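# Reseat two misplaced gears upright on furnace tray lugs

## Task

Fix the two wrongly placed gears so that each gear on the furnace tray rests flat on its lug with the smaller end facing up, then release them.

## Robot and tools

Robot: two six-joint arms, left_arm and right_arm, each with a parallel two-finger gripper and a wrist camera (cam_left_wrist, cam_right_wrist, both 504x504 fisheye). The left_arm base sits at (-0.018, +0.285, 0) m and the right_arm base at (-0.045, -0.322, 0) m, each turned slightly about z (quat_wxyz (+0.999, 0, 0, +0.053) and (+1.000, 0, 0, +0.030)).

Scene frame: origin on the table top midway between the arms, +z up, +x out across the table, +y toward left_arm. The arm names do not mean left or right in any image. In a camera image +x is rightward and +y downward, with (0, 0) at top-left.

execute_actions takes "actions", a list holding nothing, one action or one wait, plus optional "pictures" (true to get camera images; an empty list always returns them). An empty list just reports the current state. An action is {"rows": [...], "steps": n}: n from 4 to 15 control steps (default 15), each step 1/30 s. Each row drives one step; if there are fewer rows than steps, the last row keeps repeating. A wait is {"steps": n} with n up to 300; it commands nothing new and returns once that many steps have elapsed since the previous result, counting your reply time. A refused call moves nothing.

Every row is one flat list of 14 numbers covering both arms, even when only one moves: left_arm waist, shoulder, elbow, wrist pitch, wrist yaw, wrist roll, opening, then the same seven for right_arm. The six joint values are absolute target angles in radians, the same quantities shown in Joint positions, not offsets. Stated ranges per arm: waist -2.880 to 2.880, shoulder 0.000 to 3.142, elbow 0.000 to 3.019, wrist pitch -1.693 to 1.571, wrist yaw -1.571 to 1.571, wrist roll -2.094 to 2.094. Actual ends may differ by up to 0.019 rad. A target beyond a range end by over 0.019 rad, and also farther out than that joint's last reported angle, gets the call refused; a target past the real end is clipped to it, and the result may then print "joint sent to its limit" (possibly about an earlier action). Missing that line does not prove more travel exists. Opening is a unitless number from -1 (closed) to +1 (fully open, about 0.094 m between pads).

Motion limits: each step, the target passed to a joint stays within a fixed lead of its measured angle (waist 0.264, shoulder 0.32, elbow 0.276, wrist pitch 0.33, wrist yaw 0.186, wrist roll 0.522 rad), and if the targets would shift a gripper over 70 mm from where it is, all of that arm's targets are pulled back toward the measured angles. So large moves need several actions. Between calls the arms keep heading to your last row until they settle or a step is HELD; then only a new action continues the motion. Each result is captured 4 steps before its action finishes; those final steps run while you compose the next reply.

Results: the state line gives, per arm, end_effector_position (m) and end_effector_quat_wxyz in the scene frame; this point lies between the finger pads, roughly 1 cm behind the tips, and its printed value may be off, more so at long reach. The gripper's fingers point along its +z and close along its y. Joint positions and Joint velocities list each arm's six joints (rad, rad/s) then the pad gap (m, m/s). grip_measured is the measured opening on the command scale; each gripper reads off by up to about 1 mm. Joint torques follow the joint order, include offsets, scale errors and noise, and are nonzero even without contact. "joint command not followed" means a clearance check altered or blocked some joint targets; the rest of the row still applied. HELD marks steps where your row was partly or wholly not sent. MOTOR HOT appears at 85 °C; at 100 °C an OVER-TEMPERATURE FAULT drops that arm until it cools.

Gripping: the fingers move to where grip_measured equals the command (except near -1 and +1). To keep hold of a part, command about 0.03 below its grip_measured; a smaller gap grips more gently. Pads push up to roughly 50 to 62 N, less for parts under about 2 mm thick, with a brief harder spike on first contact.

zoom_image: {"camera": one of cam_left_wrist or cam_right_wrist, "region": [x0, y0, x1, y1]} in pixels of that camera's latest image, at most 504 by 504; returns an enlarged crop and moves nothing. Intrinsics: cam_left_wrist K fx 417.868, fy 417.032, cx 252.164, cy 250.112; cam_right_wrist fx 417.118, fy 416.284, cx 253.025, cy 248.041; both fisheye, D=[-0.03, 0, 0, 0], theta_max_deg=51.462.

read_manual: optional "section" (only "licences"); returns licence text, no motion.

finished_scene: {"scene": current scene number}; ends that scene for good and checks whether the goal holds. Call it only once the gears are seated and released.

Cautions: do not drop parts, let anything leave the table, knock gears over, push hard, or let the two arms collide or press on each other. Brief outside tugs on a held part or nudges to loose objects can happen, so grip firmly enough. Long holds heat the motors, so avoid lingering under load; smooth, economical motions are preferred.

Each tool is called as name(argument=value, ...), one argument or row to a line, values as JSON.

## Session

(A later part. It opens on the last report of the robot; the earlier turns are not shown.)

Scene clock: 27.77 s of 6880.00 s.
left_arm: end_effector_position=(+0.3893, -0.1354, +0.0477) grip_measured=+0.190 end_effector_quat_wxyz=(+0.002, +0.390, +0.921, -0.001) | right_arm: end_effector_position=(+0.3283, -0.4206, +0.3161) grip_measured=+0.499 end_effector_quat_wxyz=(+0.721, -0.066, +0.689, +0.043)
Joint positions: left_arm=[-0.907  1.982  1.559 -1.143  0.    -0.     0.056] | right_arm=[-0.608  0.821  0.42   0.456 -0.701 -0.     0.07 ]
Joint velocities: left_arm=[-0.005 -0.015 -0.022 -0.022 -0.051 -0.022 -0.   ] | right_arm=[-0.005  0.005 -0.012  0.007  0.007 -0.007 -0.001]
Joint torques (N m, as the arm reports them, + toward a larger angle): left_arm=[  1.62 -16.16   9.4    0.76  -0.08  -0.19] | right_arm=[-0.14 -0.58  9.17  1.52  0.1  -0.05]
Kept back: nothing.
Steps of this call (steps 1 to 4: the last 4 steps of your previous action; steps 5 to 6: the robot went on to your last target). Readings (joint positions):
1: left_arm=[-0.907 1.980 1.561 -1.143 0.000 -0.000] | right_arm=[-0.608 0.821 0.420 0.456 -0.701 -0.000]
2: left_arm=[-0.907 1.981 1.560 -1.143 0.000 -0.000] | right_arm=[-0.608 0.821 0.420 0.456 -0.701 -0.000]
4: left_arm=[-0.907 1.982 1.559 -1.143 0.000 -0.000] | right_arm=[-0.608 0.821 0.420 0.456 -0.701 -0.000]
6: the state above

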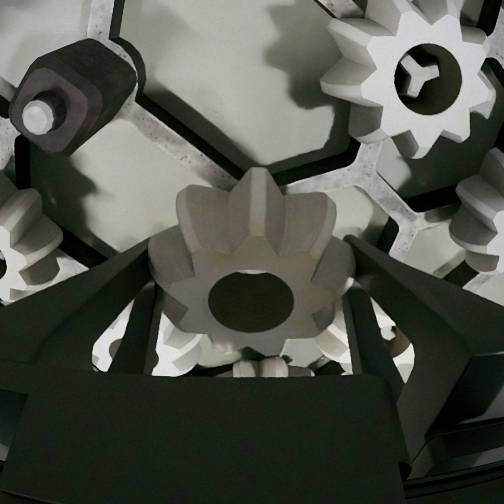

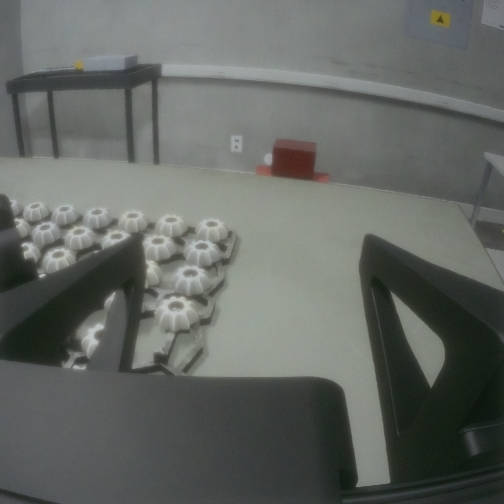

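execute_actions(
  actions=[
    {"rows":[[-0.897,1.998,1.559,-1.126,0,-0.01,0.15,-0.6,0.82,0.42,0.45,-0.7,0,0.5],[-0.895,2.002,1.556,-1.123,0,-0.01,0.15,-0.6,0.82,0.42,0.45,-0.7,0,0.5],[-0.895,2.005,1.553,-1.119,0,-0.01,0.15,-0.6,0.82,0.42,0.45,-0.7,0,0.5],[-0.895,2.008,1.551,-1.115,0,-0.01,0.15,-0.6,0.82,0.42,0.45,-0.7,0,0.5],[-0.895,2.01,1.549,-1.111,0,-0.01,0.15,-0.6,0.82,0.42,0.45,-0.7,0,0.5],[-0.895,2.01,1.549,-1.107,0,-0.01,0.15,-0.6,0.82,0.42,0.45,-0.7,0,0.5]],"steps":15},
  ],
)

execute_actions(
  actions=[
    {"steps":8},
  ],
  pictures=true,
)

Scene clock: 28.53 s of 6880.00 s.
left_arm: end_effector_position=(+0.3911, -0.1330, +0.0361) grip_measured=+0.190 end_effector_quat_wxyz=(+0.001, +0.387, +0.922, -0.000) | right_arm: end_effector_position=(+0.3283, -0.4206, +0.3161) grip_measured=+0.499 end_effector_quat_wxyz=(+0.721, -0.066, +0.689, +0.043)
Joint positions: left_arm=[-0.902  1.996  1.548 -1.122  0.    -0.     0.056] | right_arm=[-0.608  0.821  0.42   0.456 -0.701 -0.     0.07 ]
Joint velocities: left_arm=[ 0.015  0.054 -0.022  0.002 -0.139 -0.037 -0.002] | right_arm=[-0.005 -0.005  0.007 -0.017  0.11   0.037 -0.   ]
Joint torques (N m, as the arm reports them, + toward a larger angle): left_arm=[  1.29 -16.13   9.08   0.85  -0.08  -0.19] | right_arm=[-0.07 -0.47  9.17  1.58  0.1  -0.05]
Steps of this call (steps 1 to 12: the robot went on to your last target; steps 13 to 23: the first 11 steps of this action). Readings (joint positions):
13: left_arm=[-0.907 1.982 1.559 -1.143 0.000 -0.000] | right_arm=[-0.608 0.821 0.420 0.456 -0.701 -0.000]
14: left_arm=[-0.907 1.983 1.559 -1.141 0.000 -0.000] | right_arm=[-0.608 0.821 0.420 0.456 -0.701 -0.000]
16: left_arm=[-0.906 1.983 1.556 -1.135 0.000 -0.000] | right_arm=[-0.608 0.821 0.420 0.456 -0.701 -0.000]
20: left_arm=[-0.904 1.990 1.550 -1.123 0.000 -0.000] | right_arm=[-0.608 0.821 0.420 0.456 -0.701 -0.000]
23: the state above

Scene clock: 28.80 s of 6880.00 s.
left_arm: end_effector_position=(+0.3905, -0.1324, +0.0343) grip_measured=+0.190 end_effector_quat_wxyz=(-0.001, +0.387, +0.922, +0.000) | right_arm: end_effector_position=(+0.3283, -0.4206, +0.3161) grip_measured=+0.499 end_effector_quat_wxyz=(+0.721, -0.066, +0.689, +0.043)
Joint positions: left_arm=[-0.902  1.998  1.546 -1.122  0.    -0.     0.056] | right_arm=[-0.608  0.821  0.42   0.456 -0.701 -0.     0.07 ]
Joint velocities: left_arm=[ 0.015 -0.024 -0.012 -0.007 -0.066 -0.095 -0.001] | right_arm=[-0.015  0.005 -0.007 -0.007 -0.007 -0.037  0.   ]
Joint torques (N m, as the arm reports them, + toward a larger angle): left_arm=[  1.28 -15.7    9.09   0.81  -0.08  -0.19] | right_arm=[-0.1  -0.37  9.23  1.5   0.1  -0.04]
Kept back: nothing.
Steps of this call (steps 1 to 4: the last 4 steps of your previous action; steps 5 to 8: the robot went on to your last target). Readings (joint positions):
1: left_arm=[-0.902 1.997 1.547 -1.122 0.000 -0.000] | right_arm=[-0.608 0.821 0.420 0.456 -0.701 -0.000]
2: left_arm=[-0.902 1.998 1.547 -1.122 0.000 -0.000] | right_arm=[-0.608 0.821 0.420 0.456 -0.701 -0.000]
4: left_arm=[-0.902 1.998 1.546 -1.122 0.000 -0.000] | right_arm=[-0.608 0.821 0.420 0.456 -0.701 -0.000]
8: the state above

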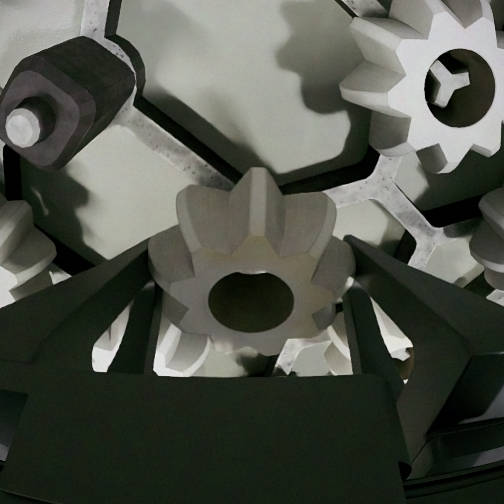

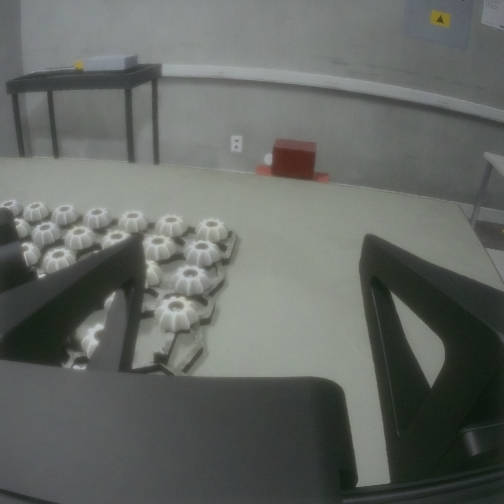

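execute_actions(
  actions=[
    {"rows":[[-0.905,2.012,1.547,-1.104,0,-0.01,0.15,-0.6,0.82,0.42,0.45,-0.7,0,0.5],[-0.909,2.014,1.545,-1.1,0,-0.01,0.15,-0.6,0.82,0.42,0.45,-0.7,0,0.5],[-0.909,2.016,1.543,-1.096,0,-0.01,0.15,-0.6,0.82,0.42,0.45,-0.7,0,0.5],[-0.909,2.018,1.541,-1.092,0,-0.01,0.15,-0.6,0.82,0.42,0.45,-0.7,0,0.5],[-0.909,2.02,1.539,-1.088,0,-0.01,0.15,-0.6,0.82,0.42,0.45,-0.7,0,0.5],[-0.909,2.021,1.538,-1.084,0,-0.01,0.15,-0.6,0.82,0.42,0.45,-0.7,0,0.5]],"steps":15},
  ],
)

execute_actions(
  actions=[
    {"steps":8},
  ],
  pictures=true,
)

Scene clock: 29.43 s of 6880.00 s.
left_arm: end_effector_position=(+0.3900, -0.1332, +0.0292) grip_measured=+0.190 end_effector_quat_wxyz=(+0.001, +0.388, +0.922, -0.001) | right_arm: end_effector_position=(+0.3283, -0.4206, +0.3161) grip_measured=+0.499 end_effector_quat_wxyz=(+0.721, -0.066, +0.689, +0.043)
Joint positions: left_arm=[-0.904  2.001  1.537 -1.103  0.    -0.     0.056] | right_arm=[-0.608  0.821  0.42   0.456 -0.701 -0.     0.07 ]
Joint velocities: left_arm=[-0.005  0.024 -0.012  0.017 -0.022 -0.051 -0.   ] | right_arm=[-0.005  0.005 -0.007 -0.007  0.037 -0.051  0.   ]
Joint torques (N m, as the arm reports them, + toward a larger angle): left_arm=[  0.1  -15.97   8.9    0.91  -0.07  -0.18] | right_arm=[-0.09 -0.39  9.17  1.51  0.09 -0.04]
Steps of this call (steps 1 to 8: the robot went on to your last target; steps 9 to 19: the first 11 steps of this action). Readings (joint positions):
9: left_arm=[-0.902 1.998 1.546 -1.121 0.000 -0.000] | right_arm=[-0.608 0.821 0.420 0.456 -0.701 -0.000]
10: left_arm=[-0.902 1.998 1.546 -1.119 0.000 -0.000] | right_arm=[-0.608 0.821 0.420 0.456 -0.701 -0.000]
12: left_arm=[-0.902 1.999 1.545 -1.113 0.000 -0.000] | right_arm=[-0.608 0.821 0.420 0.456 -0.701 -0.000]
16: left_arm=[-0.903 1.999 1.538 -1.106 0.000 -0.000] | right_arm=[-0.608 0.821 0.420 0.456 -0.701 -0.000]
19: the state above

Scene clock: 29.70 s of 6880.00 s.
left_arm: end_effector_position=(+0.3898, -0.1330, +0.0266) grip_measured=+0.190 end_effector_quat_wxyz=(+0.000, +0.388, +0.922, -0.000) | right_arm: end_effector_position=(+0.3283, -0.4206, +0.3161) grip_measured=+0.499 end_effector_quat_wxyz=(+0.721, -0.066, +0.689, +0.043)
Joint positions: left_arm=[-0.904  2.005  1.536 -1.101  0.    -0.     0.056] | right_arm=[-0.608  0.821  0.42   0.456 -0.701 -0.     0.07 ]
Joint velocities: left_arm=[ 0.005 -0.015  0.002  0.002 -0.022  0.007  0.   ] | right_arm=[ 0.005  0.005  0.002  0.002  0.051 -0.007 -0.   ]
Joint torques (N m, as the arm reports them, + toward a larger angle): left_arm=[  0.36 -15.66   9.07   0.93  -0.08  -0.19] | right_arm=[-0.12 -0.57  9.22  1.5   0.09 -0.05]
Kept back: nothing.
Steps of this call (steps 1 to 4: the last 4 steps of your previous action; steps 5 to 8: the robot went on to your last target). Readings (joint positions):
1: left_arm=[-0.904 2.002 1.537 -1.102 0.000 -0.000] | right_arm=[-0.608 0.821 0.420 0.456 -0.701 -0.000]
2: left_arm=[-0.904 2.004 1.536 -1.102 0.000 -0.000] | right_arm=[-0.608 0.821 0.420 0.456 -0.701 -0.000]
4: left_arm=[-0.904 2.005 1.536 -1.101 0.000 -0.000] | right_arm=[-0.608 0.821 0.420 0.456 -0.701 -0.000]
8: the state above

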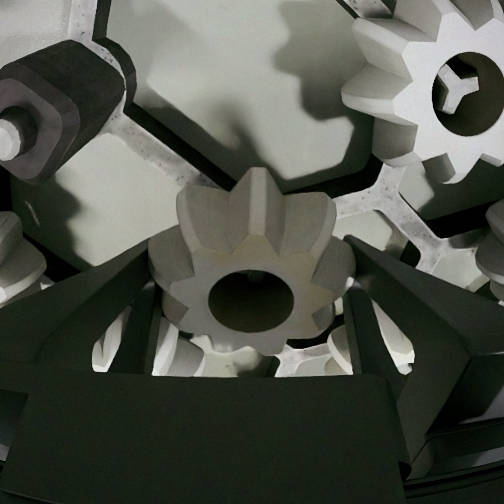

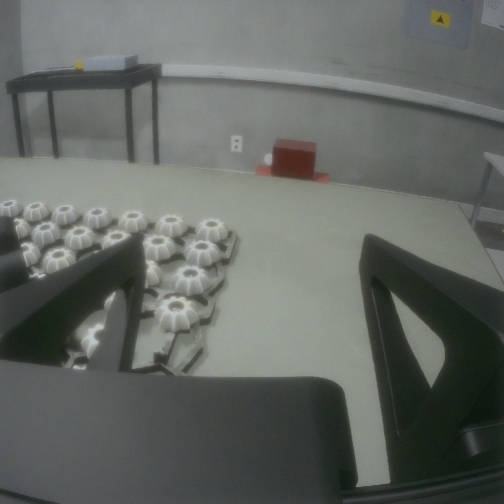

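execute_actions(
  actions=[
    {"rows":[[-0.909,2.023,1.536,-1.081,0,-0.01,0.15,-0.6,0.82,0.42,0.45,-0.7,0,0.5],[-0.909,2.025,1.534,-1.078,0,-0.01,0.15,-0.6,0.82,0.42,0.45,-0.7,0,0.5],[-0.909,2.027,1.532,-1.074,0,-0.01,0.15,-0.6,0.82,0.42,0.45,-0.7,0,0.5],[-0.909,2.029,1.531,-1.071,0,-0.01,0.15,-0.6,0.82,0.42,0.45,-0.7,0,0.5]],"steps":15},
  ],
)

execute_actions(
  actions=[
    {"steps":8},
  ],
  pictures=true,
)

zoom_image(
  camera="cam_left_wrist",
  region=[140,160,370,380],
)

Scene clock: 30.30 s of 6880.00 s.
left_arm: end_effector_position=(+0.3892, -0.1329, +0.0205) grip_measured=+0.190 end_effector_quat_wxyz=(-0.000, +0.388, +0.921, +0.000) | right_arm: end_effector_position=(+0.3283, -0.4206, +0.3161) grip_measured=+0.499 end_effector_quat_wxyz=(+0.721, -0.066, +0.689, +0.043)
Joint positions: left_arm=[-0.904  2.012  1.529 -1.089  0.    -0.     0.056] | right_arm=[-0.608  0.821  0.42   0.456 -0.701 -0.     0.07 ]
Joint velocities: left_arm=[-0.005  0.024 -0.007  0.012  0.081 -0.051 -0.   ] | right_arm=[ 0.005 -0.005  0.002 -0.012 -0.037  0.007 -0.   ]
Joint torques (N m, as the arm reports them, + toward a larger angle): left_arm=[  0.37 -15.66   9.03   0.91  -0.08  -0.19] | right_arm=[-0.04 -0.4   9.17  1.51  0.09 -0.06]
Steps of this call (steps 1 to 7: the robot went on to your last target; steps 8 to 18: the first 11 steps of this action). Readings (joint positions):
8: left_arm=[-0.904 2.005 1.536 -1.101 0.000 -0.000] | right_arm=[-0.608 0.821 0.420 0.456 -0.701 -0.000]
9: left_arm=[-0.904 2.006 1.535 -1.100 0.000 -0.000] | right_arm=[-0.608 0.821 0.420 0.456 -0.701 -0.000]
11: left_arm=[-0.904 2.006 1.533 -1.096 0.000 -0.000] | right_arm=[-0.608 0.821 0.420 0.456 -0.701 -0.000]
15: left_arm=[-0.904 2.009 1.530 -1.090 0.000 -0.000] | right_arm=[-0.608 0.821 0.420 0.456 -0.701 -0.000]
18: the state above

Scene clock: 30.57 s of 6880.00 s.
left_arm: end_effector_position=(+0.3891, -0.1328, +0.0200) grip_measured=+0.190 end_effector_quat_wxyz=(-0.001, +0.388, +0.921, +0.000) | right_arm: end_effector_position=(+0.3283, -0.4206, +0.3161) grip_measured=+0.499 end_effector_quat_wxyz=(+0.721, -0.066, +0.689, +0.043)
Joint positions: left_arm=[-0.904  2.013  1.529 -1.088  0.    -0.     0.056] | right_arm=[-0.608  0.821  0.42   0.456 -0.701 -0.     0.07 ]
Joint velocities: left_arm=[ 0.005 -0.015 -0.002  0.002 -0.022 -0.022 -0.001] | right_arm=[-0.005 -0.015  0.022 -0.007  0.051  0.051 -0.001]
Joint torques (N m, as the arm reports them, + toward a larger angle): left_arm=[  0.33 -15.87   8.96   0.92  -0.07  -0.2 ] | right_arm=[-0.11 -0.49  9.22  1.52  0.1  -0.05]
Kept back: nothing.
Steps of this call (steps 1 to 4: the last 4 steps of your previous action; steps 5 to 8: the robot went on to your last target). Readings (joint positions):
1: left_arm=[-0.904 2.013 1.529 -1.089 0.000 -0.000] | right_arm=[-0.608 0.821 0.420 0.456 -0.701 -0.000]
2: left_arm=[-0.904 2.013 1.529 -1.088 0.000 -0.000] | right_arm=[-0.608 0.821 0.420 0.456 -0.701 -0.000]
4: left_arm=[-0.904 2.013 1.529 -1.088 0.000 -0.000] | right_arm=[-0.608 0.821 0.420 0.456 -0.701 -0.000]
8: the state above

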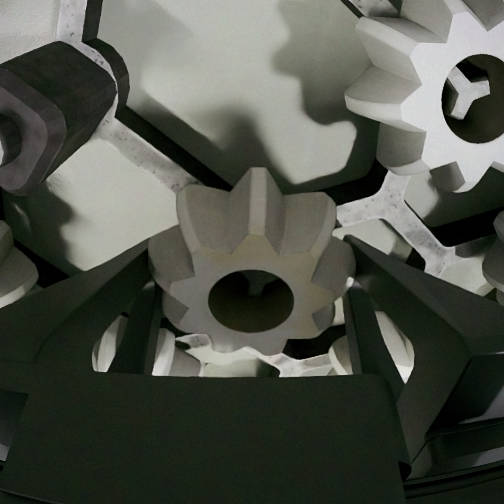

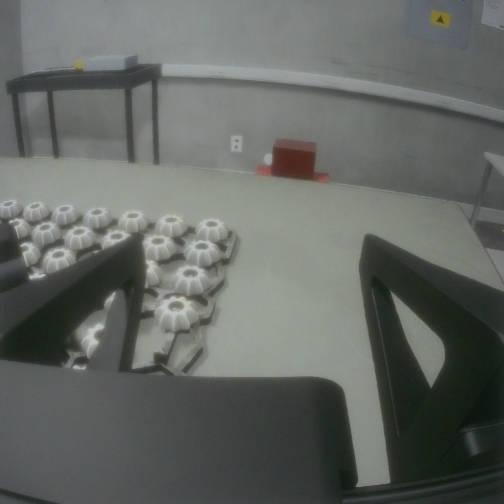

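Region (140, 160, 370, 380) of cam_left_wrist's 504x504 image, scaled by 2.191, with more detail than that image has; it fills the top 482 rows of this view, and the rest is white.

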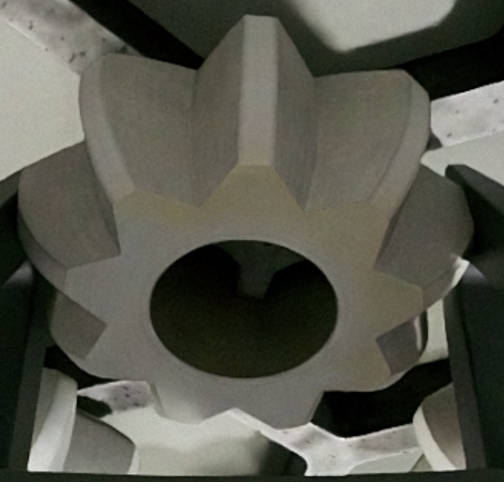

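execute_actions(
  actions=[
    {"rows":[[-0.909,2.031,1.529,-1.068,0,-0.01,0.15,-0.6,0.82,0.42,0.45,-0.7,0,0.5],[-0.909,2.033,1.527,-1.064,0,-0.01,0.15,-0.6,0.82,0.42,0.45,-0.7,0,0.5],[-0.909,2.034,1.527,-1.063,0,-0.01,0.15,-0.6,0.82,0.42,0.45,-0.7,0,0.5],[-0.909,2.034,1.527,-1.063,0,-0.01,0.15,-0.6,0.82,0.42,0.45,-0.7,0,0.5],[-0.909,2.034,1.527,-1.063,0,-0.01,0.15,-0.6,0.82,0.42,0.45,-0.7,0,0.5],[-0.909,2.034,1.527,-1.063,0,-0.01,0.15,-0.6,0.82,0.42,0.45,-0.7,0,0.5],[-0.909,2.034,1.527,-1.063,0,-0.01,0.15,-0.6,0.82,0.42,0.45,-0.7,0,0.5],[-0.909,2.034,1.527,-1.063,0,-0.01,0.15,-0.6,0.82,0.42,0.45,-0.7,0,0.5],[-0.909,2.034,1.527,-1.063,0,-0.01,0.15,-0.6,0.82,0.42,0.45,-0.7,0,0.5],[-0.909,2.034,1.527,-1.063,0,-0.01,0.15,-0.6,0.82,0.42,0.45,-0.7,0,0.5],[-0.909,2.034,1.527,-1.063,0,-0.01,0.18,-0.6,0.82,0.42,0.45,-0.7,0,0.5],[-0.909,2.03,1.527,-1.063,0,-0.01,0.21,-0.6,0.82,0.42,0.45,-0.7,0,0.5],[-0.909,2.025,1.527,-1.063,0,-0.01,0.25,-0.6,0.82,0.42,0.45,-0.7,0,0.5],[-0.909,2.02,1.527,-1.063,0,-0.01,0.3,-0.6,0.82,0.42,0.45,-0.7,0,0.5],[-0.909,2.02,1.527,-1.063,0,-0.01,0.33,-0.6,0.82,0.42,0.45,-0.7,0,0.5]],"steps":15},
  ],
)

execute_actions(
  actions=[
    {"steps":8},
  ],
  pictures=true,
)

Scene clock: 31.43 s of 6880.00 s.
left_arm: end_effector_position=(+0.3888, -0.1329, +0.0171) grip_measured=+0.192 end_effector_quat_wxyz=(-0.001, +0.389, +0.921, +0.000) | right_arm: end_effector_position=(+0.3283, -0.4206, +0.3161) grip_measured=+0.499 end_effector_quat_wxyz=(+0.721, -0.066, +0.689, +0.043)
Joint positions: left_arm=[-0.905  2.016  1.525 -1.081  0.    -0.     0.056] | right_arm=[-0.608  0.821  0.42   0.456 -0.701 -0.     0.07 ]
Joint velocities: left_arm=[-0.024 -0.015  0.002  0.007 -0.022 -0.051  0.001] | right_arm=[-0.005  0.005  0.002 -0.012 -0.037  0.007  0.   ]
Joint torques (N m, as the arm reports them, + toward a larger angle): left_arm=[  0.54 -15.5    8.95   1.    -0.08  -0.19] | right_arm=[-0.2  -0.64  9.18  1.5   0.09 -0.04]
Steps of this call (steps 1 to 15: the robot went on to your last target; steps 16 to 26: the first 11 steps of this action). Readings (joint positions):
16: left_arm=[-0.904 2.013 1.529 -1.088 0.000 -0.000] | right_arm=[-0.608 0.821 0.420 0.456 -0.701 -0.000]
17: left_arm=[-0.904 2.013 1.528 -1.087 0.000 -0.000] | right_arm=[-0.608 0.821 0.420 0.456 -0.701 -0.000]
19: left_arm=[-0.904 2.013 1.527 -1.085 0.000 -0.000] | right_arm=[-0.608 0.821 0.420 0.456 -0.701 -0.000]
23: left_arm=[-0.905 2.015 1.525 -1.082 0.000 -0.000] | right_arm=[-0.608 0.821 0.420 0.456 -0.701 -0.000]
26: the state above

Scene clock: 31.70 s of 6880.00 s.
left_arm: end_effector_position=(+0.3895, -0.1339, +0.0171) grip_measured=+0.328 end_effector_quat_wxyz=(+0.002, +0.389, +0.921, -0.001) | right_arm: end_effector_position=(+0.3283, -0.4206, +0.3161) grip_measured=+0.499 end_effector_quat_wxyz=(+0.721, -0.066, +0.689, +0.043)
Joint positions: left_arm=[-0.905  2.016  1.525 -1.077  0.    -0.     0.062] | right_arm=[-0.608  0.821  0.42   0.456 -0.701 -0.     0.07 ]
Joint velocities: left_arm=[-0.015  0.005  0.007 -0.002  0.007 -0.022 -0.   ] | right_arm=[-0.015 -0.015 -0.007 -0.012  0.022 -0.022 -0.   ]
Joint torques (N m, as the arm reports them, + toward a larger angle): left_arm=[  0.27 -16.75   8.98   0.79  -0.08  -0.18] | right_arm=[-0.18 -0.64  9.18  1.54  0.09 -0.04]
Kept back: nothing.
Steps of this call (steps 1 to 4: the last 4 steps of your previous action; steps 5 to 8: the robot went on to your last target). Readings (joint positions):
1: left_arm=[-0.905 2.016 1.525 -1.081 0.000 -0.000] | right_arm=[-0.608 0.821 0.420 0.456 -0.701 -0.000]
2: left_arm=[-0.905 2.016 1.525 -1.081 0.000 -0.000] | right_arm=[-0.608 0.821 0.420 0.456 -0.701 -0.000]
4: left_arm=[-0.905 2.016 1.525 -1.080 0.000 -0.000] | right_arm=[-0.608 0.821 0.420 0.456 -0.701 -0.000]
8: the state above

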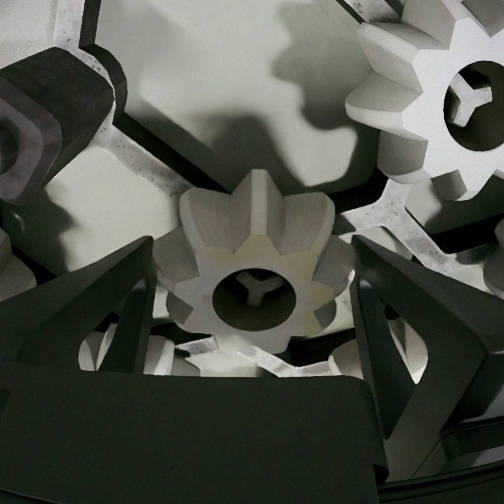

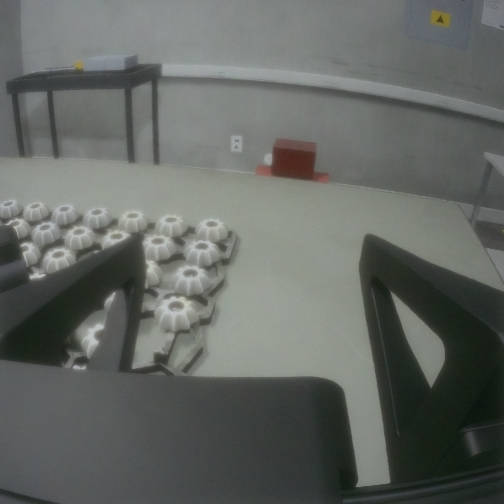

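execute_actions(
  actions=[
    {"rows":[[-0.907,2.01,1.56,-1.08,0,-0.01,0.35,-0.6,0.82,0.42,0.45,-0.7,0,0.5],[-0.907,2.003,1.58,-1.09,0,-0.01,0.35,-0.6,0.82,0.42,0.45,-0.7,0,0.5],[-0.907,1.998,1.588,-1.098,0,-0.01,0.35,-0.6,0.82,0.42,0.45,-0.7,0,0.5],[-0.907,1.993,1.594,-1.107,0,-0.01,0.35,-0.6,0.82,0.42,0.45,-0.7,0,0.5],[-0.907,1.988,1.6,-1.116,0,-0.01,0.35,-0.6,0.82,0.42,0.45,-0.7,0,0.5],[-0.907,1.983,1.605,-1.126,0,-0.01,0.35,-0.6,0.82,0.42,0.45,-0.7,0,0.5],[-0.907,1.978,1.61,-1.136,0,-0.01,0.35,-0.6,0.82,0.42,0.45,-0.7,0,0.5],[-0.907,1.973,1.615,-1.146,0,-0.01,0.35,-0.6,0.82,0.42,0.45,-0.7,0,0.5],[-0.907,1.968,1.62,-1.156,0,-0.01,0.35,-0.6,0.82,0.42,0.45,-0.7,0,0.5],[-0.907,1.963,1.625,-1.166,0,-0.01,0.35,-0.6,0.82,0.42,0.45,-0.7,0,0.5],[-0.907,1.957,1.63,-1.176,0,-0.01,0.35,-0.6,0.82,0.42,0.45,-0.7,0,0.5],[-0.907,1.95,1.635,-1.186,0,-0.01,0.35,-0.6,0.82,0.42,0.45,-0.7,0,0.5],[-0.907,1.94,1.638,-1.196,0,-0.01,0.35,-0.6,0.82,0.42,0.45,-0.7,0,0.5],[-0.907,1.928,1.64,-1.205,0,-0.01,0.35,-0.6,0.82,0.42,0.45,-0.7,0,0.5],[-0.907,1.914,1.64,-1.21,0,-0.01,0.35,-0.6,0.82,0.42,0.45,-0.7,0,0.5]],"steps":15},
  ],
)

execute_actions(
  actions=[
    {"rows":[[-0.905,1.9,1.63,-1.21,0,-0.03,0.35,-0.6,0.82,0.42,0.45,-0.7,0,0.5],[-0.9,1.88,1.61,-1.21,0,-0.07,0.35,-0.6,0.82,0.42,0.45,-0.7,0,0.5],[-0.893,1.855,1.58,-1.205,0,-0.12,0.36,-0.6,0.82,0.42,0.45,-0.7,0,0.5],[-0.885,1.825,1.54,-1.2,0,-0.18,0.38,-0.6,0.82,0.42,0.45,-0.7,0,0.5],[-0.877,1.79,1.495,-1.195,0,-0.24,0.4,-0.6,0.82,0.42,0.45,-0.7,0,0.5],[-0.869,1.755,1.45,-1.19,0,-0.3,0.4,-0.6,0.82,0.42,0.45,-0.7,0,0.5],[-0.861,1.72,1.405,-1.185,0,-0.36,0.4,-0.6,0.82,0.42,0.45,-0.7,0,0.5],[-0.853,1.685,1.36,-1.18,0,-0.42,0.4,-0.6,0.82,0.42,0.45,-0.7,0,0.5],[-0.845,1.65,1.315,-1.175,0,-0.48,0.4,-0.6,0.82,0.42,0.45,-0.7,0,0.5],[-0.837,1.62,1.27,-1.17,0,-0.54,0.4,-0.6,0.82,0.42,0.45,-0.7,0,0.5],[-0.829,1.595,1.23,-1.163,0,-0.6,0.4,-0.6,0.82,0.42,0.45,-0.7,0,0.5],[-0.821,1.573,1.195,-1.156,0,-0.65,0.4,-0.6,0.82,0.42,0.45,-0.7,0,0.5],[-0.813,1.556,1.165,-1.15,0,-0.69,0.4,-0.6,0.82,0.42,0.45,-0.7,0,0.5],[-0.807,1.545,1.145,-1.145,0,-0.71,0.4,-0.6,0.82,0.42,0.45,-0.7,0,0.5],[-0.803,1.538,1.132,-1.14,0,-0.715,0.4,-0.6,0.82,0.42,0.45,-0.7,0,0.5]],"steps":15},
  ],
)

execute_actions(
  actions=[
    {"steps":16},
  ],
  pictures=true,
)

Scene clock: 33.20 s of 6880.00 s.
left_arm: end_effector_position=(+0.3916, -0.1361, +0.0414) grip_measured=+0.348 end_effector_quat_wxyz=(-0.002, +0.389, +0.921, +0.001) | right_arm: end_effector_position=(+0.3283, -0.4206, +0.3161) grip_measured=+0.499 end_effector_quat_wxyz=(+0.721, -0.066, +0.689, +0.043)
Joint positions: left_arm=[-0.905  2.     1.569 -1.145  0.    -0.     0.063] | right_arm=[-0.608  0.821  0.42   0.456 -0.701 -0.     0.07 ]
Joint velocities: left_arm=[-0.005 -0.161  0.125 -0.291  0.007  0.007 -0.001] | right_arm=[ 0.005 -0.015  0.002 -0.027 -0.022 -0.11  -0.001]
Joint torques (N m, as the arm reports them, + toward a larger angle): left_arm=[  0.69 -19.58  13.89  -0.33  -0.08  -0.18] | right_arm=[-0.11 -0.4   9.2   1.51  0.1  -0.05]
Steps of this call (steps 1 to 15: the robot went on to your last target; steps 16 to 34: nothing new was sent; steps 35 to 45: the first 11 steps of this action). Readings (joint positions):
35: left_arm=[-0.905 2.016 1.525 -1.077 0.000 -0.000] | right_arm=[-0.608 0.821 0.420 0.456 -0.701 -0.000]
36: left_arm=[-0.905 2.016 1.526 -1.077 0.000 -0.000] | right_arm=[-0.608 0.821 0.420 0.456 -0.701 -0.000]
38: left_arm=[-0.905 2.016 1.531 -1.085 0.000 -0.000] | right_arm=[-0.608 0.821 0.420 0.456 -0.701 -0.000]
42: left_arm=[-0.905 2.013 1.554 -1.117 0.000 -0.000] | right_arm=[-0.608 0.821 0.420 0.456 -0.701 -0.000]
45: the state above

Scene clock: 33.70 s of 6880.00 s.
left_arm: end_effector_position=(+0.3411, -0.0519, +0.1328) grip_measured=+0.398 end_effector_quat_wxyz=(+0.023, +0.191, +0.981, -0.014) | right_arm: end_effector_position=(+0.3283, -0.4206, +0.3161) grip_measured=+0.499 end_effector_quat_wxyz=(+0.721, -0.066, +0.689, +0.043)
Joint positions: left_arm=[-0.859  1.645  1.312 -1.184  0.    -0.369  0.066] | right_arm=[-0.608  0.821  0.42   0.456 -0.701 -0.     0.07 ]
Joint velocities: left_arm=[ 0.347 -1.118 -1.223  0.09  -0.066 -1.502 -0.   ] | right_arm=[-0.005  0.005 -0.002 -0.007 -0.037  0.037 -0.001]
Joint torques (N m, as the arm reports them, + toward a larger angle): left_arm=[  1.37 -11.67   8.7    0.93  -0.11  -0.16] | right_arm=[-0.03 -0.42  9.18  1.53  0.1  -0.04]
Steps of this call (steps 1 to 4: the last 4 steps of your previous action; steps 5 to 15: the first 11 steps of this action). Readings (joint positions):
5: left_arm=[-0.905 1.956 1.585 -1.189 0.000 -0.004] | right_arm=[-0.608 0.821 0.420 0.456 -0.701 -0.000]
6: left_arm=[-0.905 1.943 1.585 -1.193 0.000 -0.014] | right_arm=[-0.608 0.821 0.420 0.456 -0.701 -0.000]
8: left_arm=[-0.904 1.909 1.579 -1.194 0.000 -0.057] | right_arm=[-0.608 0.821 0.420 0.456 -0.701 -0.000]
12: left_arm=[-0.889 1.768 1.448 -1.189 0.000 -0.216] | right_arm=[-0.608 0.821 0.420 0.456 -0.701 -0.000]
15: the state above

Scene clock: 34.23 s of 6880.00 s.
left_arm: end_effector_position=(+0.3153, +0.0102, +0.1196) grip_measured=+0.398 end_effector_quat_wxyz=(+0.009, -0.003, +1.000, -0.007) | right_arm: end_effector_position=(+0.3283, -0.4206, +0.3161) grip_measured=+0.499 end_effector_quat_wxyz=(+0.721, -0.066, +0.689, +0.043)
Joint positions: left_arm=[-0.795  1.527  1.133 -1.154  0.    -0.695  0.066] | right_arm=[-0.608  0.821  0.42   0.456 -0.701 -0.     0.07 ]
Joint velocities: left_arm=[ 0.005 -0.005  0.007 -0.002 -0.037 -0.081 -0.   ] | right_arm=[-0.005  0.005 -0.007 -0.002  0.095  0.007 -0.001]
Joint torques (N m, as the arm reports them, + toward a larger angle): left_arm=[  0.38 -10.09   8.97   0.76  -0.15  -0.2 ] | right_arm=[-0.11 -0.47  9.17  1.52  0.09 -0.05]
Kept back: nothing.
Steps of this call (steps 1 to 4: the last 4 steps of your previous action; steps 5 to 16: the robot went on to your last target). Readings (joint positions):
1: left_arm=[-0.847 1.609 1.271 -1.181 0.000 -0.422] | right_arm=[-0.608 0.821 0.420 0.456 -0.701 -0.000]
2: left_arm=[-0.835 1.579 1.233 -1.177 0.000 -0.472] | right_arm=[-0.608 0.821 0.420 0.456 -0.701 -0.000]
4: left_arm=[-0.812 1.537 1.174 -1.170 0.000 -0.556] | right_arm=[-0.608 0.821 0.420 0.456 -0.701 -0.000]
8: left_arm=[-0.794 1.527 1.134 -1.161 0.000 -0.646] | right_arm=[-0.608 0.821 0.420 0.456 -0.701 -0.000]
16: the state above

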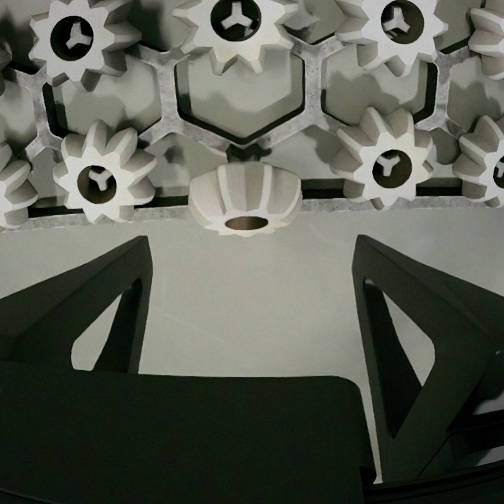

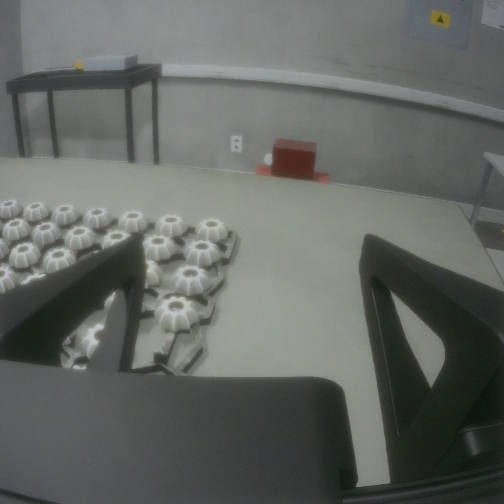

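execute_actions(
  actions=[
    {"rows":[[-0.81,1.51,1.12,-1.12,-0.02,-0.72,0.42,-0.6,0.82,0.42,0.45,-0.7,0,0.5],[-0.83,1.49,1.095,-1.08,-0.05,-0.73,0.42,-0.6,0.82,0.42,0.45,-0.7,0,0.5],[-0.855,1.47,1.065,-1.03,-0.09,-0.745,0.42,-0.6,0.82,0.42,0.45,-0.7,0,0.5],[-0.88,1.45,1.03,-0.975,-0.135,-0.76,0.42,-0.6,0.82,0.42,0.45,-0.7,0,0.5],[-0.905,1.432,0.99,-0.92,-0.18,-0.775,0.42,-0.6,0.82,0.42,0.45,-0.7,0,0.5],[-0.93,1.415,0.95,-0.865,-0.225,-0.79,0.42,-0.6,0.82,0.42,0.45,-0.7,0,0.5],[-0.955,1.4,0.91,-0.81,-0.27,-0.805,0.42,-0.6,0.82,0.42,0.45,-0.7,0,0.5],[-0.98,1.386,0.87,-0.755,-0.315,-0.82,0.42,-0.6,0.82,0.42,0.45,-0.7,0,0.5],[-1.005,1.373,0.83,-0.7,-0.36,-0.835,0.42,-0.6,0.82,0.42,0.45,-0.7,0,0.5],[-1.03,1.362,0.79,-0.645,-0.405,-0.85,0.42,-0.6,0.82,0.42,0.45,-0.7,0,0.5],[-1.055,1.353,0.75,-0.59,-0.45,-0.865,0.42,-0.6,0.82,0.42,0.45,-0.7,0,0.5],[-1.078,1.345,0.71,-0.535,-0.495,-0.878,0.42,-0.6,0.82,0.42,0.45,-0.7,0,0.5],[-1.097,1.34,0.675,-0.49,-0.535,-0.888,0.42,-0.6,0.82,0.42,0.45,-0.7,0,0.5],[-1.11,1.336,0.65,-0.45,-0.56,-0.895,0.42,-0.6,0.82,0.42,0.45,-0.7,0,0.5],[-1.118,1.334,0.633,-0.425,-0.578,-0.897,0.42,-0.6,0.82,0.42,0.45,-0.7,0,0.5]],"steps":15},
  ],
)

execute_actions(
  actions=[
    {"steps":16},
  ],
  pictures=true,
)

Scene clock: 35.60 s of 6880.00 s.
left_arm: end_effector_position=(+0.2906, +0.0028, +0.0941) grip_measured=+0.418 end_effector_quat_wxyz=(+0.252, +0.019, +0.967, +0.018) | right_arm: end_effector_position=(+0.3283, -0.4206, +0.3161) grip_measured=+0.499 end_effector_quat_wxyz=(+0.721, -0.066, +0.689, +0.043)
Joint positions: left_arm=[-1.012  1.379  0.825 -0.706 -0.411 -0.8    0.067] | right_arm=[-0.608  0.821  0.42   0.456 -0.701 -0.     0.07 ]
Joint velocities: left_arm=[-0.952 -0.405 -1.087  1.56  -1.018 -0.315 -0.   ] | right_arm=[-0.005  0.005  0.007 -0.002  0.066  0.007  0.   ]
Joint torques (N m, as the arm reports them, + toward a larger angle): left_arm=[ 2.12 -9.02  8.24  0.6  -0.45 -0.19] | right_arm=[-0.13 -0.42  9.19  1.55  0.1  -0.05]
Steps of this call (steps 1 to 30: the robot went on to your last target; steps 31 to 41: the first 11 steps of this action). Readings (joint positions):
31: left_arm=[-0.796 1.527 1.133 -1.150 -0.008 -0.706] | right_arm=[-0.608 0.821 0.420 0.456 -0.701 -0.000]
32: left_arm=[-0.799 1.524 1.127 -1.133 -0.029 -0.709] | right_arm=[-0.608 0.821 0.420 0.456 -0.701 -0.000]
34: left_arm=[-0.817 1.507 1.091 -1.064 -0.102 -0.720] | right_arm=[-0.608 0.821 0.420 0.456 -0.701 -0.000]
38: left_arm=[-0.912 1.431 0.947 -0.866 -0.278 -0.762] | right_arm=[-0.608 0.821 0.420 0.456 -0.701 -0.000]
41: the state above

Scene clock: 36.13 s of 6880.00 s.
left_arm: end_effector_position=(+0.2597, +0.0119, +0.0627) grip_measured=+0.418 end_effector_quat_wxyz=(+0.339, +0.005, +0.941, +0.002) | right_arm: end_effector_position=(+0.3283, -0.4206, +0.3161) grip_measured=+0.499 end_effector_quat_wxyz=(+0.721, -0.066, +0.689, +0.043)
Joint positions: left_arm=[-1.125  1.346  0.626 -0.441 -0.575 -0.885  0.067] | right_arm=[-0.608  0.821  0.42   0.456 -0.701 -0.     0.07 ]
Joint velocities: left_arm=[ 0.005  0.005 -0.012 -0.002 -0.007  0.051  0.001] | right_arm=[-0.005 -0.005 -0.007  0.002  0.051  0.022 -0.001]
Joint torques (N m, as the arm reports them, + toward a larger angle): left_arm=[ 1.24 -8.26  8.77  1.63 -0.67 -0.2 ] | right_arm=[-0.11 -0.34  9.2   1.5   0.11 -0.04]
Kept back: nothing.
Steps of this call (steps 1 to 4: the last 4 steps of your previous action; steps 5 to 16: the robot went on to your last target). Readings (joint positions):
1: left_arm=[-1.043 1.367 0.786 -0.652 -0.456 -0.813] | right_arm=[-0.608 0.821 0.420 0.456 -0.701 -0.000]
2: left_arm=[-1.070 1.357 0.747 -0.599 -0.498 -0.825] | right_arm=[-0.608 0.821 0.420 0.456 -0.701 -0.000]
4: left_arm=[-1.112 1.347 0.679 -0.512 -0.555 -0.847] | right_arm=[-0.608 0.821 0.420 0.456 -0.701 -0.000]
8: left_arm=[-1.129 1.347 0.626 -0.459 -0.573 -0.871] | right_arm=[-0.608 0.821 0.420 0.456 -0.701 -0.000]
16: the state above

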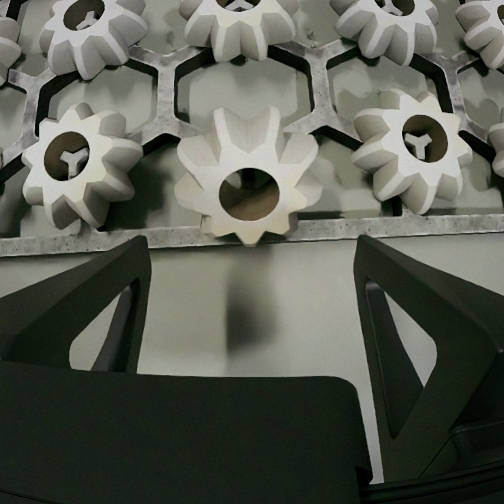

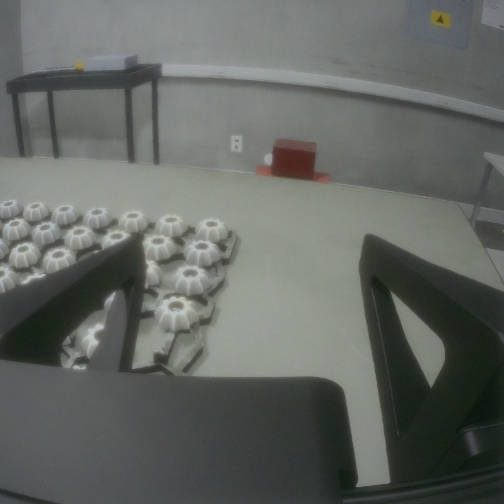

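execute_actions(
  actions=[
    {"rows":[[-1.113,1.355,0.632,-0.415,-0.571,-0.87,0.42,-0.6,0.82,0.42,0.45,-0.7,0,0.5],[-1.107,1.368,0.631,-0.4,-0.569,-0.864,0.42,-0.6,0.82,0.42,0.45,-0.7,0,0.5],[-1.101,1.38,0.63,-0.385,-0.567,-0.858,0.42,-0.6,0.82,0.42,0.45,-0.7,0,0.5],[-1.095,1.392,0.629,-0.37,-0.565,-0.852,0.42,-0.6,0.82,0.42,0.45,-0.7,0,0.5],[-1.089,1.404,0.628,-0.354,-0.563,-0.846,0.42,-0.6,0.82,0.42,0.45,-0.7,0,0.5],[-1.083,1.415,0.627,-0.338,-0.56,-0.84,0.42,-0.6,0.82,0.42,0.45,-0.7,0,0.5],[-1.077,1.426,0.626,-0.322,-0.557,-0.834,0.42,-0.6,0.82,0.42,0.45,-0.7,0,0.5],[-1.071,1.437,0.625,-0.307,-0.555,-0.828,0.42,-0.6,0.82,0.42,0.45,-0.7,0,0.5],[-1.065,1.448,0.624,-0.292,-0.553,-0.822,0.42,-0.6,0.82,0.42,0.45,-0.7,0,0.5],[-1.06,1.458,0.623,-0.278,-0.551,-0.816,0.42,-0.6,0.82,0.42,0.45,-0.7,0,0.5],[-1.055,1.467,0.622,-0.265,-0.549,-0.811,0.42,-0.6,0.82,0.42,0.45,-0.7,0,0.5],[-1.051,1.474,0.621,-0.254,-0.547,-0.807,0.42,-0.6,0.82,0.42,0.45,-0.7,0,0.5],[-1.048,1.48,0.62,-0.245,-0.546,-0.803,0.42,-0.6,0.82,0.42,0.45,-0.7,0,0.5],[-1.045,1.484,0.62,-0.238,-0.545,-0.8,0.42,-0.6,0.82,0.42,0.45,-0.7,0,0.5],[-1.044,1.486,0.62,-0.234,-0.544,-0.799,0.42,-0.6,0.82,0.42,0.45,-0.7,0,0.5]],"steps":15},
  ],
)

execute_actions(
  actions=[
    {"steps":14},
  ],
  pictures=true,
)

Scene clock: 37.20 s of 6880.00 s.
left_arm: end_effector_position=(+0.2836, +0.0086, +0.0425) grip_measured=+0.418 end_effector_quat_wxyz=(+0.345, -0.005, +0.939, -0.007) | right_arm: end_effector_position=(+0.3283, -0.4206, +0.3161) grip_measured=+0.499 end_effector_quat_wxyz=(+0.721, -0.066, +0.689, +0.043)
Joint positions: left_arm=[-1.071  1.43   0.626 -0.308 -0.554 -0.843  0.067] | right_arm=[-0.608  0.821  0.42   0.456 -0.701 -0.     0.07 ]
Joint velocities: left_arm=[ 0.181  0.357 -0.007  0.379  0.081  0.168  0.   ] | right_arm=[ 0.005 -0.005 -0.022  0.002  0.037 -0.051 -0.001]
Joint torques (N m, as the arm reports them, + toward a larger angle): left_arm=[ 1.63 -6.92  7.32  1.53 -0.34  0.03] | right_arm=[-0.15 -0.52  9.19  1.55  0.11 -0.05]
Steps of this call (steps 1 to 15: the robot went on to your last target; steps 16 to 21: nothing new was sent; steps 22 to 32: the first 11 steps of this action). Readings (joint positions):
22: left_arm=[-1.125 1.346 0.626 -0.439 -0.575 -0.886] | right_arm=[-0.608 0.821 0.420 0.456 -0.701 -0.000]
23: left_arm=[-1.124 1.346 0.626 -0.434 -0.573 -0.884] | right_arm=[-0.608 0.821 0.420 0.456 -0.701 -0.000]
25: left_arm=[-1.117 1.351 0.626 -0.411 -0.570 -0.877] | right_arm=[-0.608 0.821 0.420 0.456 -0.701 -0.000]
29: left_arm=[-1.091 1.390 0.626 -0.351 -0.561 -0.859] | right_arm=[-0.608 0.821 0.420 0.456 -0.701 -0.000]
32: the state above

Scene clock: 37.67 s of 6880.00 s.
left_arm: end_effector_position=(+0.2931, +0.0089, +0.0319) grip_measured=+0.418 end_effector_quat_wxyz=(+0.346, -0.002, +0.938, -0.005) | right_arm: end_effector_position=(+0.3283, -0.4206, +0.3161) grip_measured=+0.499 end_effector_quat_wxyz=(+0.721, -0.066, +0.689, +0.043)
Joint positions: left_arm=[-1.049  1.471  0.626 -0.253 -0.548 -0.811  0.067] | right_arm=[-0.608  0.821  0.42   0.456 -0.701 -0.     0.07 ]
Joint velocities: left_arm=[-0.015 -0.005  0.007  0.012  0.066  0.051  0.   ] | right_arm=[ 0.005 -0.005 -0.002  0.007 -0.022  0.066  0.   ]
Joint torques (N m, as the arm reports them, + toward a larger angle): left_arm=[ 1.03 -7.57  6.89  1.81 -0.31  0.05] | right_arm=[ 0.   -0.36  9.2   1.53  0.1  -0.06]
Kept back: nothing.
Steps of this call (steps 1 to 4: the last 4 steps of your previous action; steps 5 to 14: the robot went on to your last target). Readings (joint positions):
1: left_arm=[-1.065 1.442 0.626 -0.295 -0.552 -0.838] | right_arm=[-0.608 0.821 0.420 0.456 -0.701 -0.000]
2: left_arm=[-1.060 1.452 0.626 -0.283 -0.551 -0.833] | right_arm=[-0.608 0.821 0.420 0.456 -0.701 -0.000]
4: left_arm=[-1.052 1.466 0.626 -0.266 -0.548 -0.825] | right_arm=[-0.608 0.821 0.420 0.456 -0.701 -0.000]
8: left_arm=[-1.049 1.471 0.626 -0.254 -0.548 -0.815] | right_arm=[-0.608 0.821 0.420 0.456 -0.701 -0.000]
14: the state above

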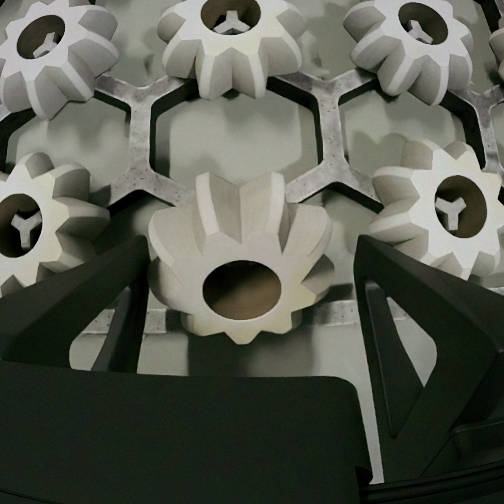

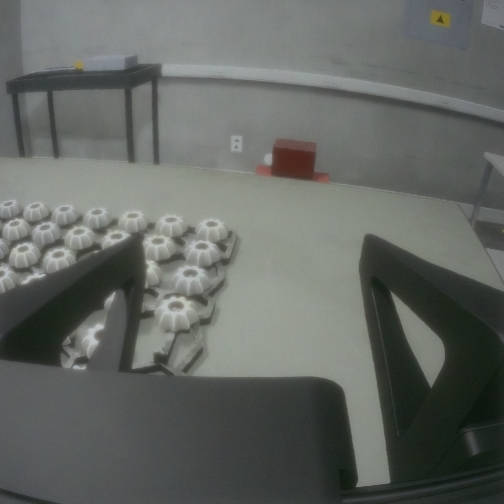

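execute_actions(
  actions=[
    {"rows":[[-1.042,1.488,0.615,-0.234,-0.544,-0.799,0.42,-0.6,0.82,0.42,0.45,-0.7,0,0.5],[-1.041,1.49,0.611,-0.233,-0.544,-0.799,0.42,-0.6,0.82,0.42,0.45,-0.7,0,0.5],[-1.04,1.493,0.609,-0.231,-0.544,-0.799,0.42,-0.6,0.82,0.42,0.45,-0.7,0,0.5],[-1.04,1.495,0.609,-0.229,-0.544,-0.799,0.42,-0.6,0.82,0.42,0.45,-0.7,0,0.5],[-1.04,1.497,0.609,-0.228,-0.544,-0.799,0.42,-0.6,0.82,0.42,0.45,-0.7,0,0.5]],"steps":15},
  ],
)

execute_actions(
  actions=[
    {"steps":6},
  ],
  pictures=true,
)

Scene clock: 43.53 s of 6880.00 s.
left_arm: end_effector_position=(+0.2910, +0.0121, +0.0274) grip_measured=+0.418 end_effector_quat_wxyz=(+0.345, -0.000, +0.939, -0.002) | right_arm: end_effector_position=(+0.3283, -0.4206, +0.3161) grip_measured=+0.499 end_effector_quat_wxyz=(+0.721, -0.066, +0.689, +0.043)
Joint positions: left_arm=[-1.048  1.476  0.616 -0.245 -0.548 -0.809  0.067] | right_arm=[-0.608  0.821  0.42   0.456 -0.701 -0.     0.07 ]
Joint velocities: left_arm=[-0.005  0.005 -0.017  0.017 -0.051 -0.037  0.001] | right_arm=[-0.015 -0.015 -0.007 -0.002  0.007 -0.051 -0.   ]
Joint torques (N m, as the arm reports them, + toward a larger angle): left_arm=[ 1.28 -6.95  6.68  1.68 -0.33  0.04] | right_arm=[-0.04 -0.37  9.18  1.49  0.09 -0.06]
Steps of this call (steps 1 to 30: the robot went on to your last target; steps 31 to 90: nothing new was sent; then 2.50 s passed at rest; steps 91 to 101: the first 11 steps of this action). Readings (joint positions):
91: left_arm=[-1.049 1.471 0.626 -0.253 -0.548 -0.809] | right_arm=[-0.608 0.821 0.420 0.456 -0.701 -0.000]
92: left_arm=[-1.049 1.471 0.625 -0.252 -0.548 -0.809] | right_arm=[-0.608 0.821 0.420 0.456 -0.701 -0.000]
94: left_arm=[-1.049 1.471 0.621 -0.248 -0.548 -0.809] | right_arm=[-0.608 0.821 0.420 0.456 -0.701 -0.000]
98: left_arm=[-1.048 1.474 0.617 -0.246 -0.548 -0.809] | right_arm=[-0.608 0.821 0.420 0.456 -0.701 -0.000]
101: the state above

Scene clock: 43.73 s of 6880.00 s.
left_arm: end_effector_position=(+0.2911, +0.0119, +0.0275) grip_measured=+0.418 end_effector_quat_wxyz=(+0.345, -0.000, +0.939, -0.002) | right_arm: end_effector_position=(+0.3283, -0.4206, +0.3161) grip_measured=+0.499 end_effector_quat_wxyz=(+0.721, -0.066, +0.689, +0.043)
Joint positions: left_arm=[-1.048  1.476  0.616 -0.245 -0.548 -0.809  0.067] | right_arm=[-0.608  0.821  0.42   0.456 -0.701 -0.     0.07 ]
Joint velocities: left_arm=[ 0.005 -0.005  0.007 -0.007 -0.007  0.022 -0.001] | right_arm=[-0.015 -0.005 -0.007 -0.002  0.095  0.022  0.   ]
Joint torques (N m, as the arm reports them, + toward a larger angle): left_arm=[ 1.44 -7.08  6.65  1.7  -0.32  0.03] | right_arm=[-0.09 -0.54  9.18  1.51  0.09 -0.05]
Kept back: nothing.
Steps of this call (steps 1 to 4: the last 4 steps of your previous action; steps 5 to 6: the robot went on to your last target). Readings (joint positions):
1: left_arm=[-1.048 1.476 0.616 -0.245 -0.548 -0.809] | right_arm=[-0.608 0.821 0.420 0.456 -0.701 -0.000]
2: left_arm=[-1.048 1.476 0.616 -0.245 -0.548 -0.809] | right_arm=[-0.608 0.821 0.420 0.456 -0.701 -0.000]
4: left_arm=[-1.048 1.476 0.616 -0.245 -0.548 -0.809] | right_arm=[-0.608 0.821 0.420 0.456 -0.701 -0.000]
6: the state above

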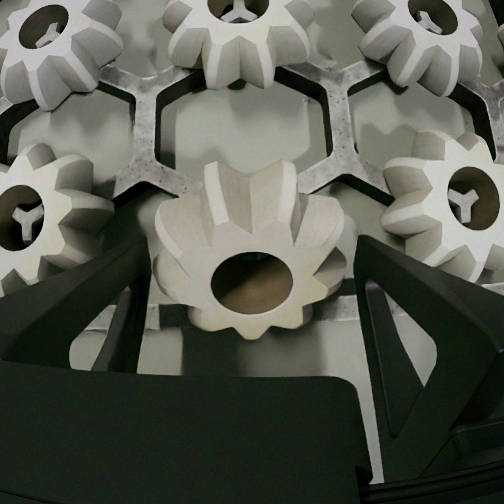

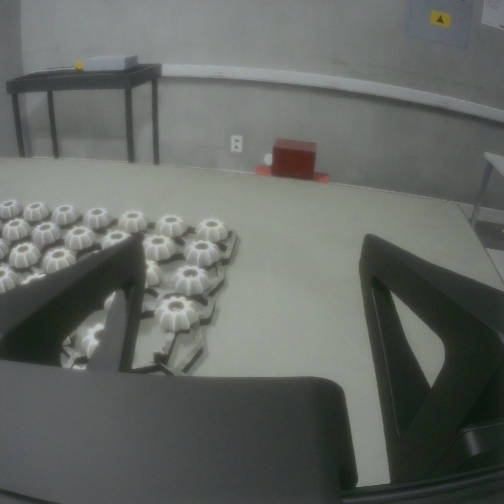

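execute_actions(
  actions=[
    {"rows":[[-1.044,1.492,0.609,-0.228,-0.544,-0.799,0.38,-0.6,0.82,0.42,0.45,-0.7,0,0.5],[-1.044,1.492,0.609,-0.228,-0.544,-0.799,0.34,-0.6,0.82,0.42,0.45,-0.7,0,0.5],[-1.044,1.492,0.609,-0.228,-0.544,-0.799,0.3,-0.6,0.82,0.42,0.45,-0.7,0,0.5],[-1.044,1.492,0.609,-0.228,-0.544,-0.799,0.26,-0.6,0.82,0.42,0.45,-0.7,0,0.5],[-1.044,1.492,0.609,-0.228,-0.544,-0.799,0.23,-0.6,0.82,0.42,0.45,-0.7,0,0.5],[-1.044,1.492,0.609,-0.228,-0.544,-0.799,0.2,-0.6,0.82,0.42,0.45,-0.7,0,0.5],[-1.044,1.492,0.609,-0.228,-0.544,-0.799,0.175,-0.6,0.82,0.42,0.45,-0.7,0,0.5],[-1.044,1.492,0.609,-0.228,-0.544,-0.799,0.15,-0.6,0.82,0.42,0.45,-0.7,0,0.5]],"steps":15},
  ],
  pictures=true,
)

Scene clock: 45.40 s of 6880.00 s.
left_arm: end_effector_position=(+0.2911, +0.0122, +0.0274) grip_measured=+0.192 end_effector_quat_wxyz=(+0.345, -0.000, +0.939, -0.002) | right_arm: end_effector_position=(+0.3283, -0.4206, +0.3161) grip_measured=+0.499 end_effector_quat_wxyz=(+0.721, -0.066, +0.689, +0.043)
Joint positions: left_arm=[-1.048  1.476  0.616 -0.245 -0.548 -0.809  0.056] | right_arm=[-0.608  0.821  0.42   0.456 -0.701 -0.     0.07 ]
Joint velocities: left_arm=[-0.015 -0.015 -0.007  0.002  0.022  0.022  0.   ] | right_arm=[-0.015  0.015 -0.022 -0.017  0.007  0.051  0.   ]
Joint torques (N m, as the arm reports them, + toward a larger angle): left_arm=[ 1.07 -7.43  6.67  1.7  -0.31  0.03] | right_arm=[-0.14 -0.36  9.17  1.48  0.09 -0.05]
Steps of this call (steps 1 to 15: the robot went on to your last target; steps 16 to 39: nothing new was sent; steps 40 to 50: the first 11 steps of this action). Readings (joint positions):
40: left_arm=[-1.048 1.476 0.616 -0.245 -0.548 -0.809] | right_arm=[-0.608 0.821 0.420 0.456 -0.701 -0.000]
41: left_arm=[-1.048 1.476 0.616 -0.245 -0.548 -0.809] | right_arm=[-0.608 0.821 0.420 0.456 -0.701 -0.000]
43: left_arm=[-1.048 1.476 0.616 -0.245 -0.548 -0.809] | right_arm=[-0.608 0.821 0.420 0.456 -0.701 -0.000]
47: left_arm=[-1.048 1.476 0.616 -0.245 -0.548 -0.809] | right_arm=[-0.608 0.821 0.420 0.456 -0.701 -0.000]
50: the state above

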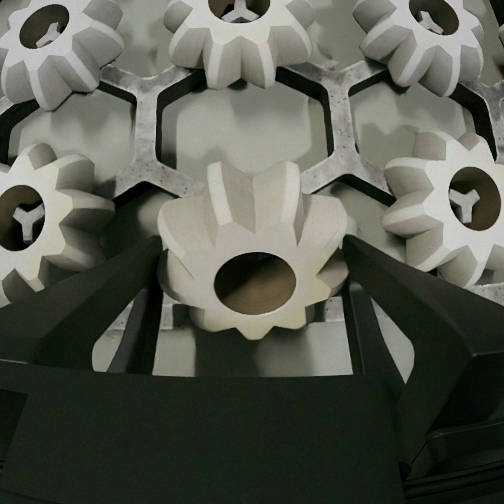

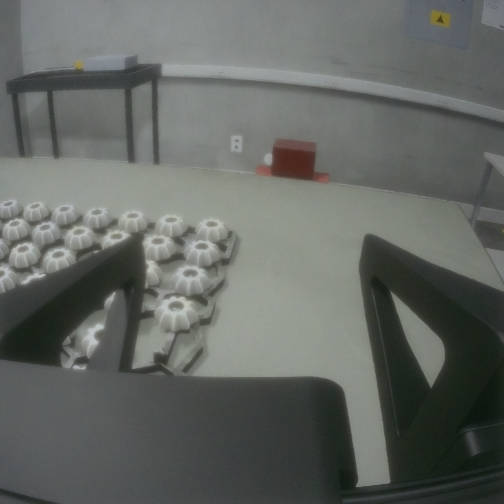

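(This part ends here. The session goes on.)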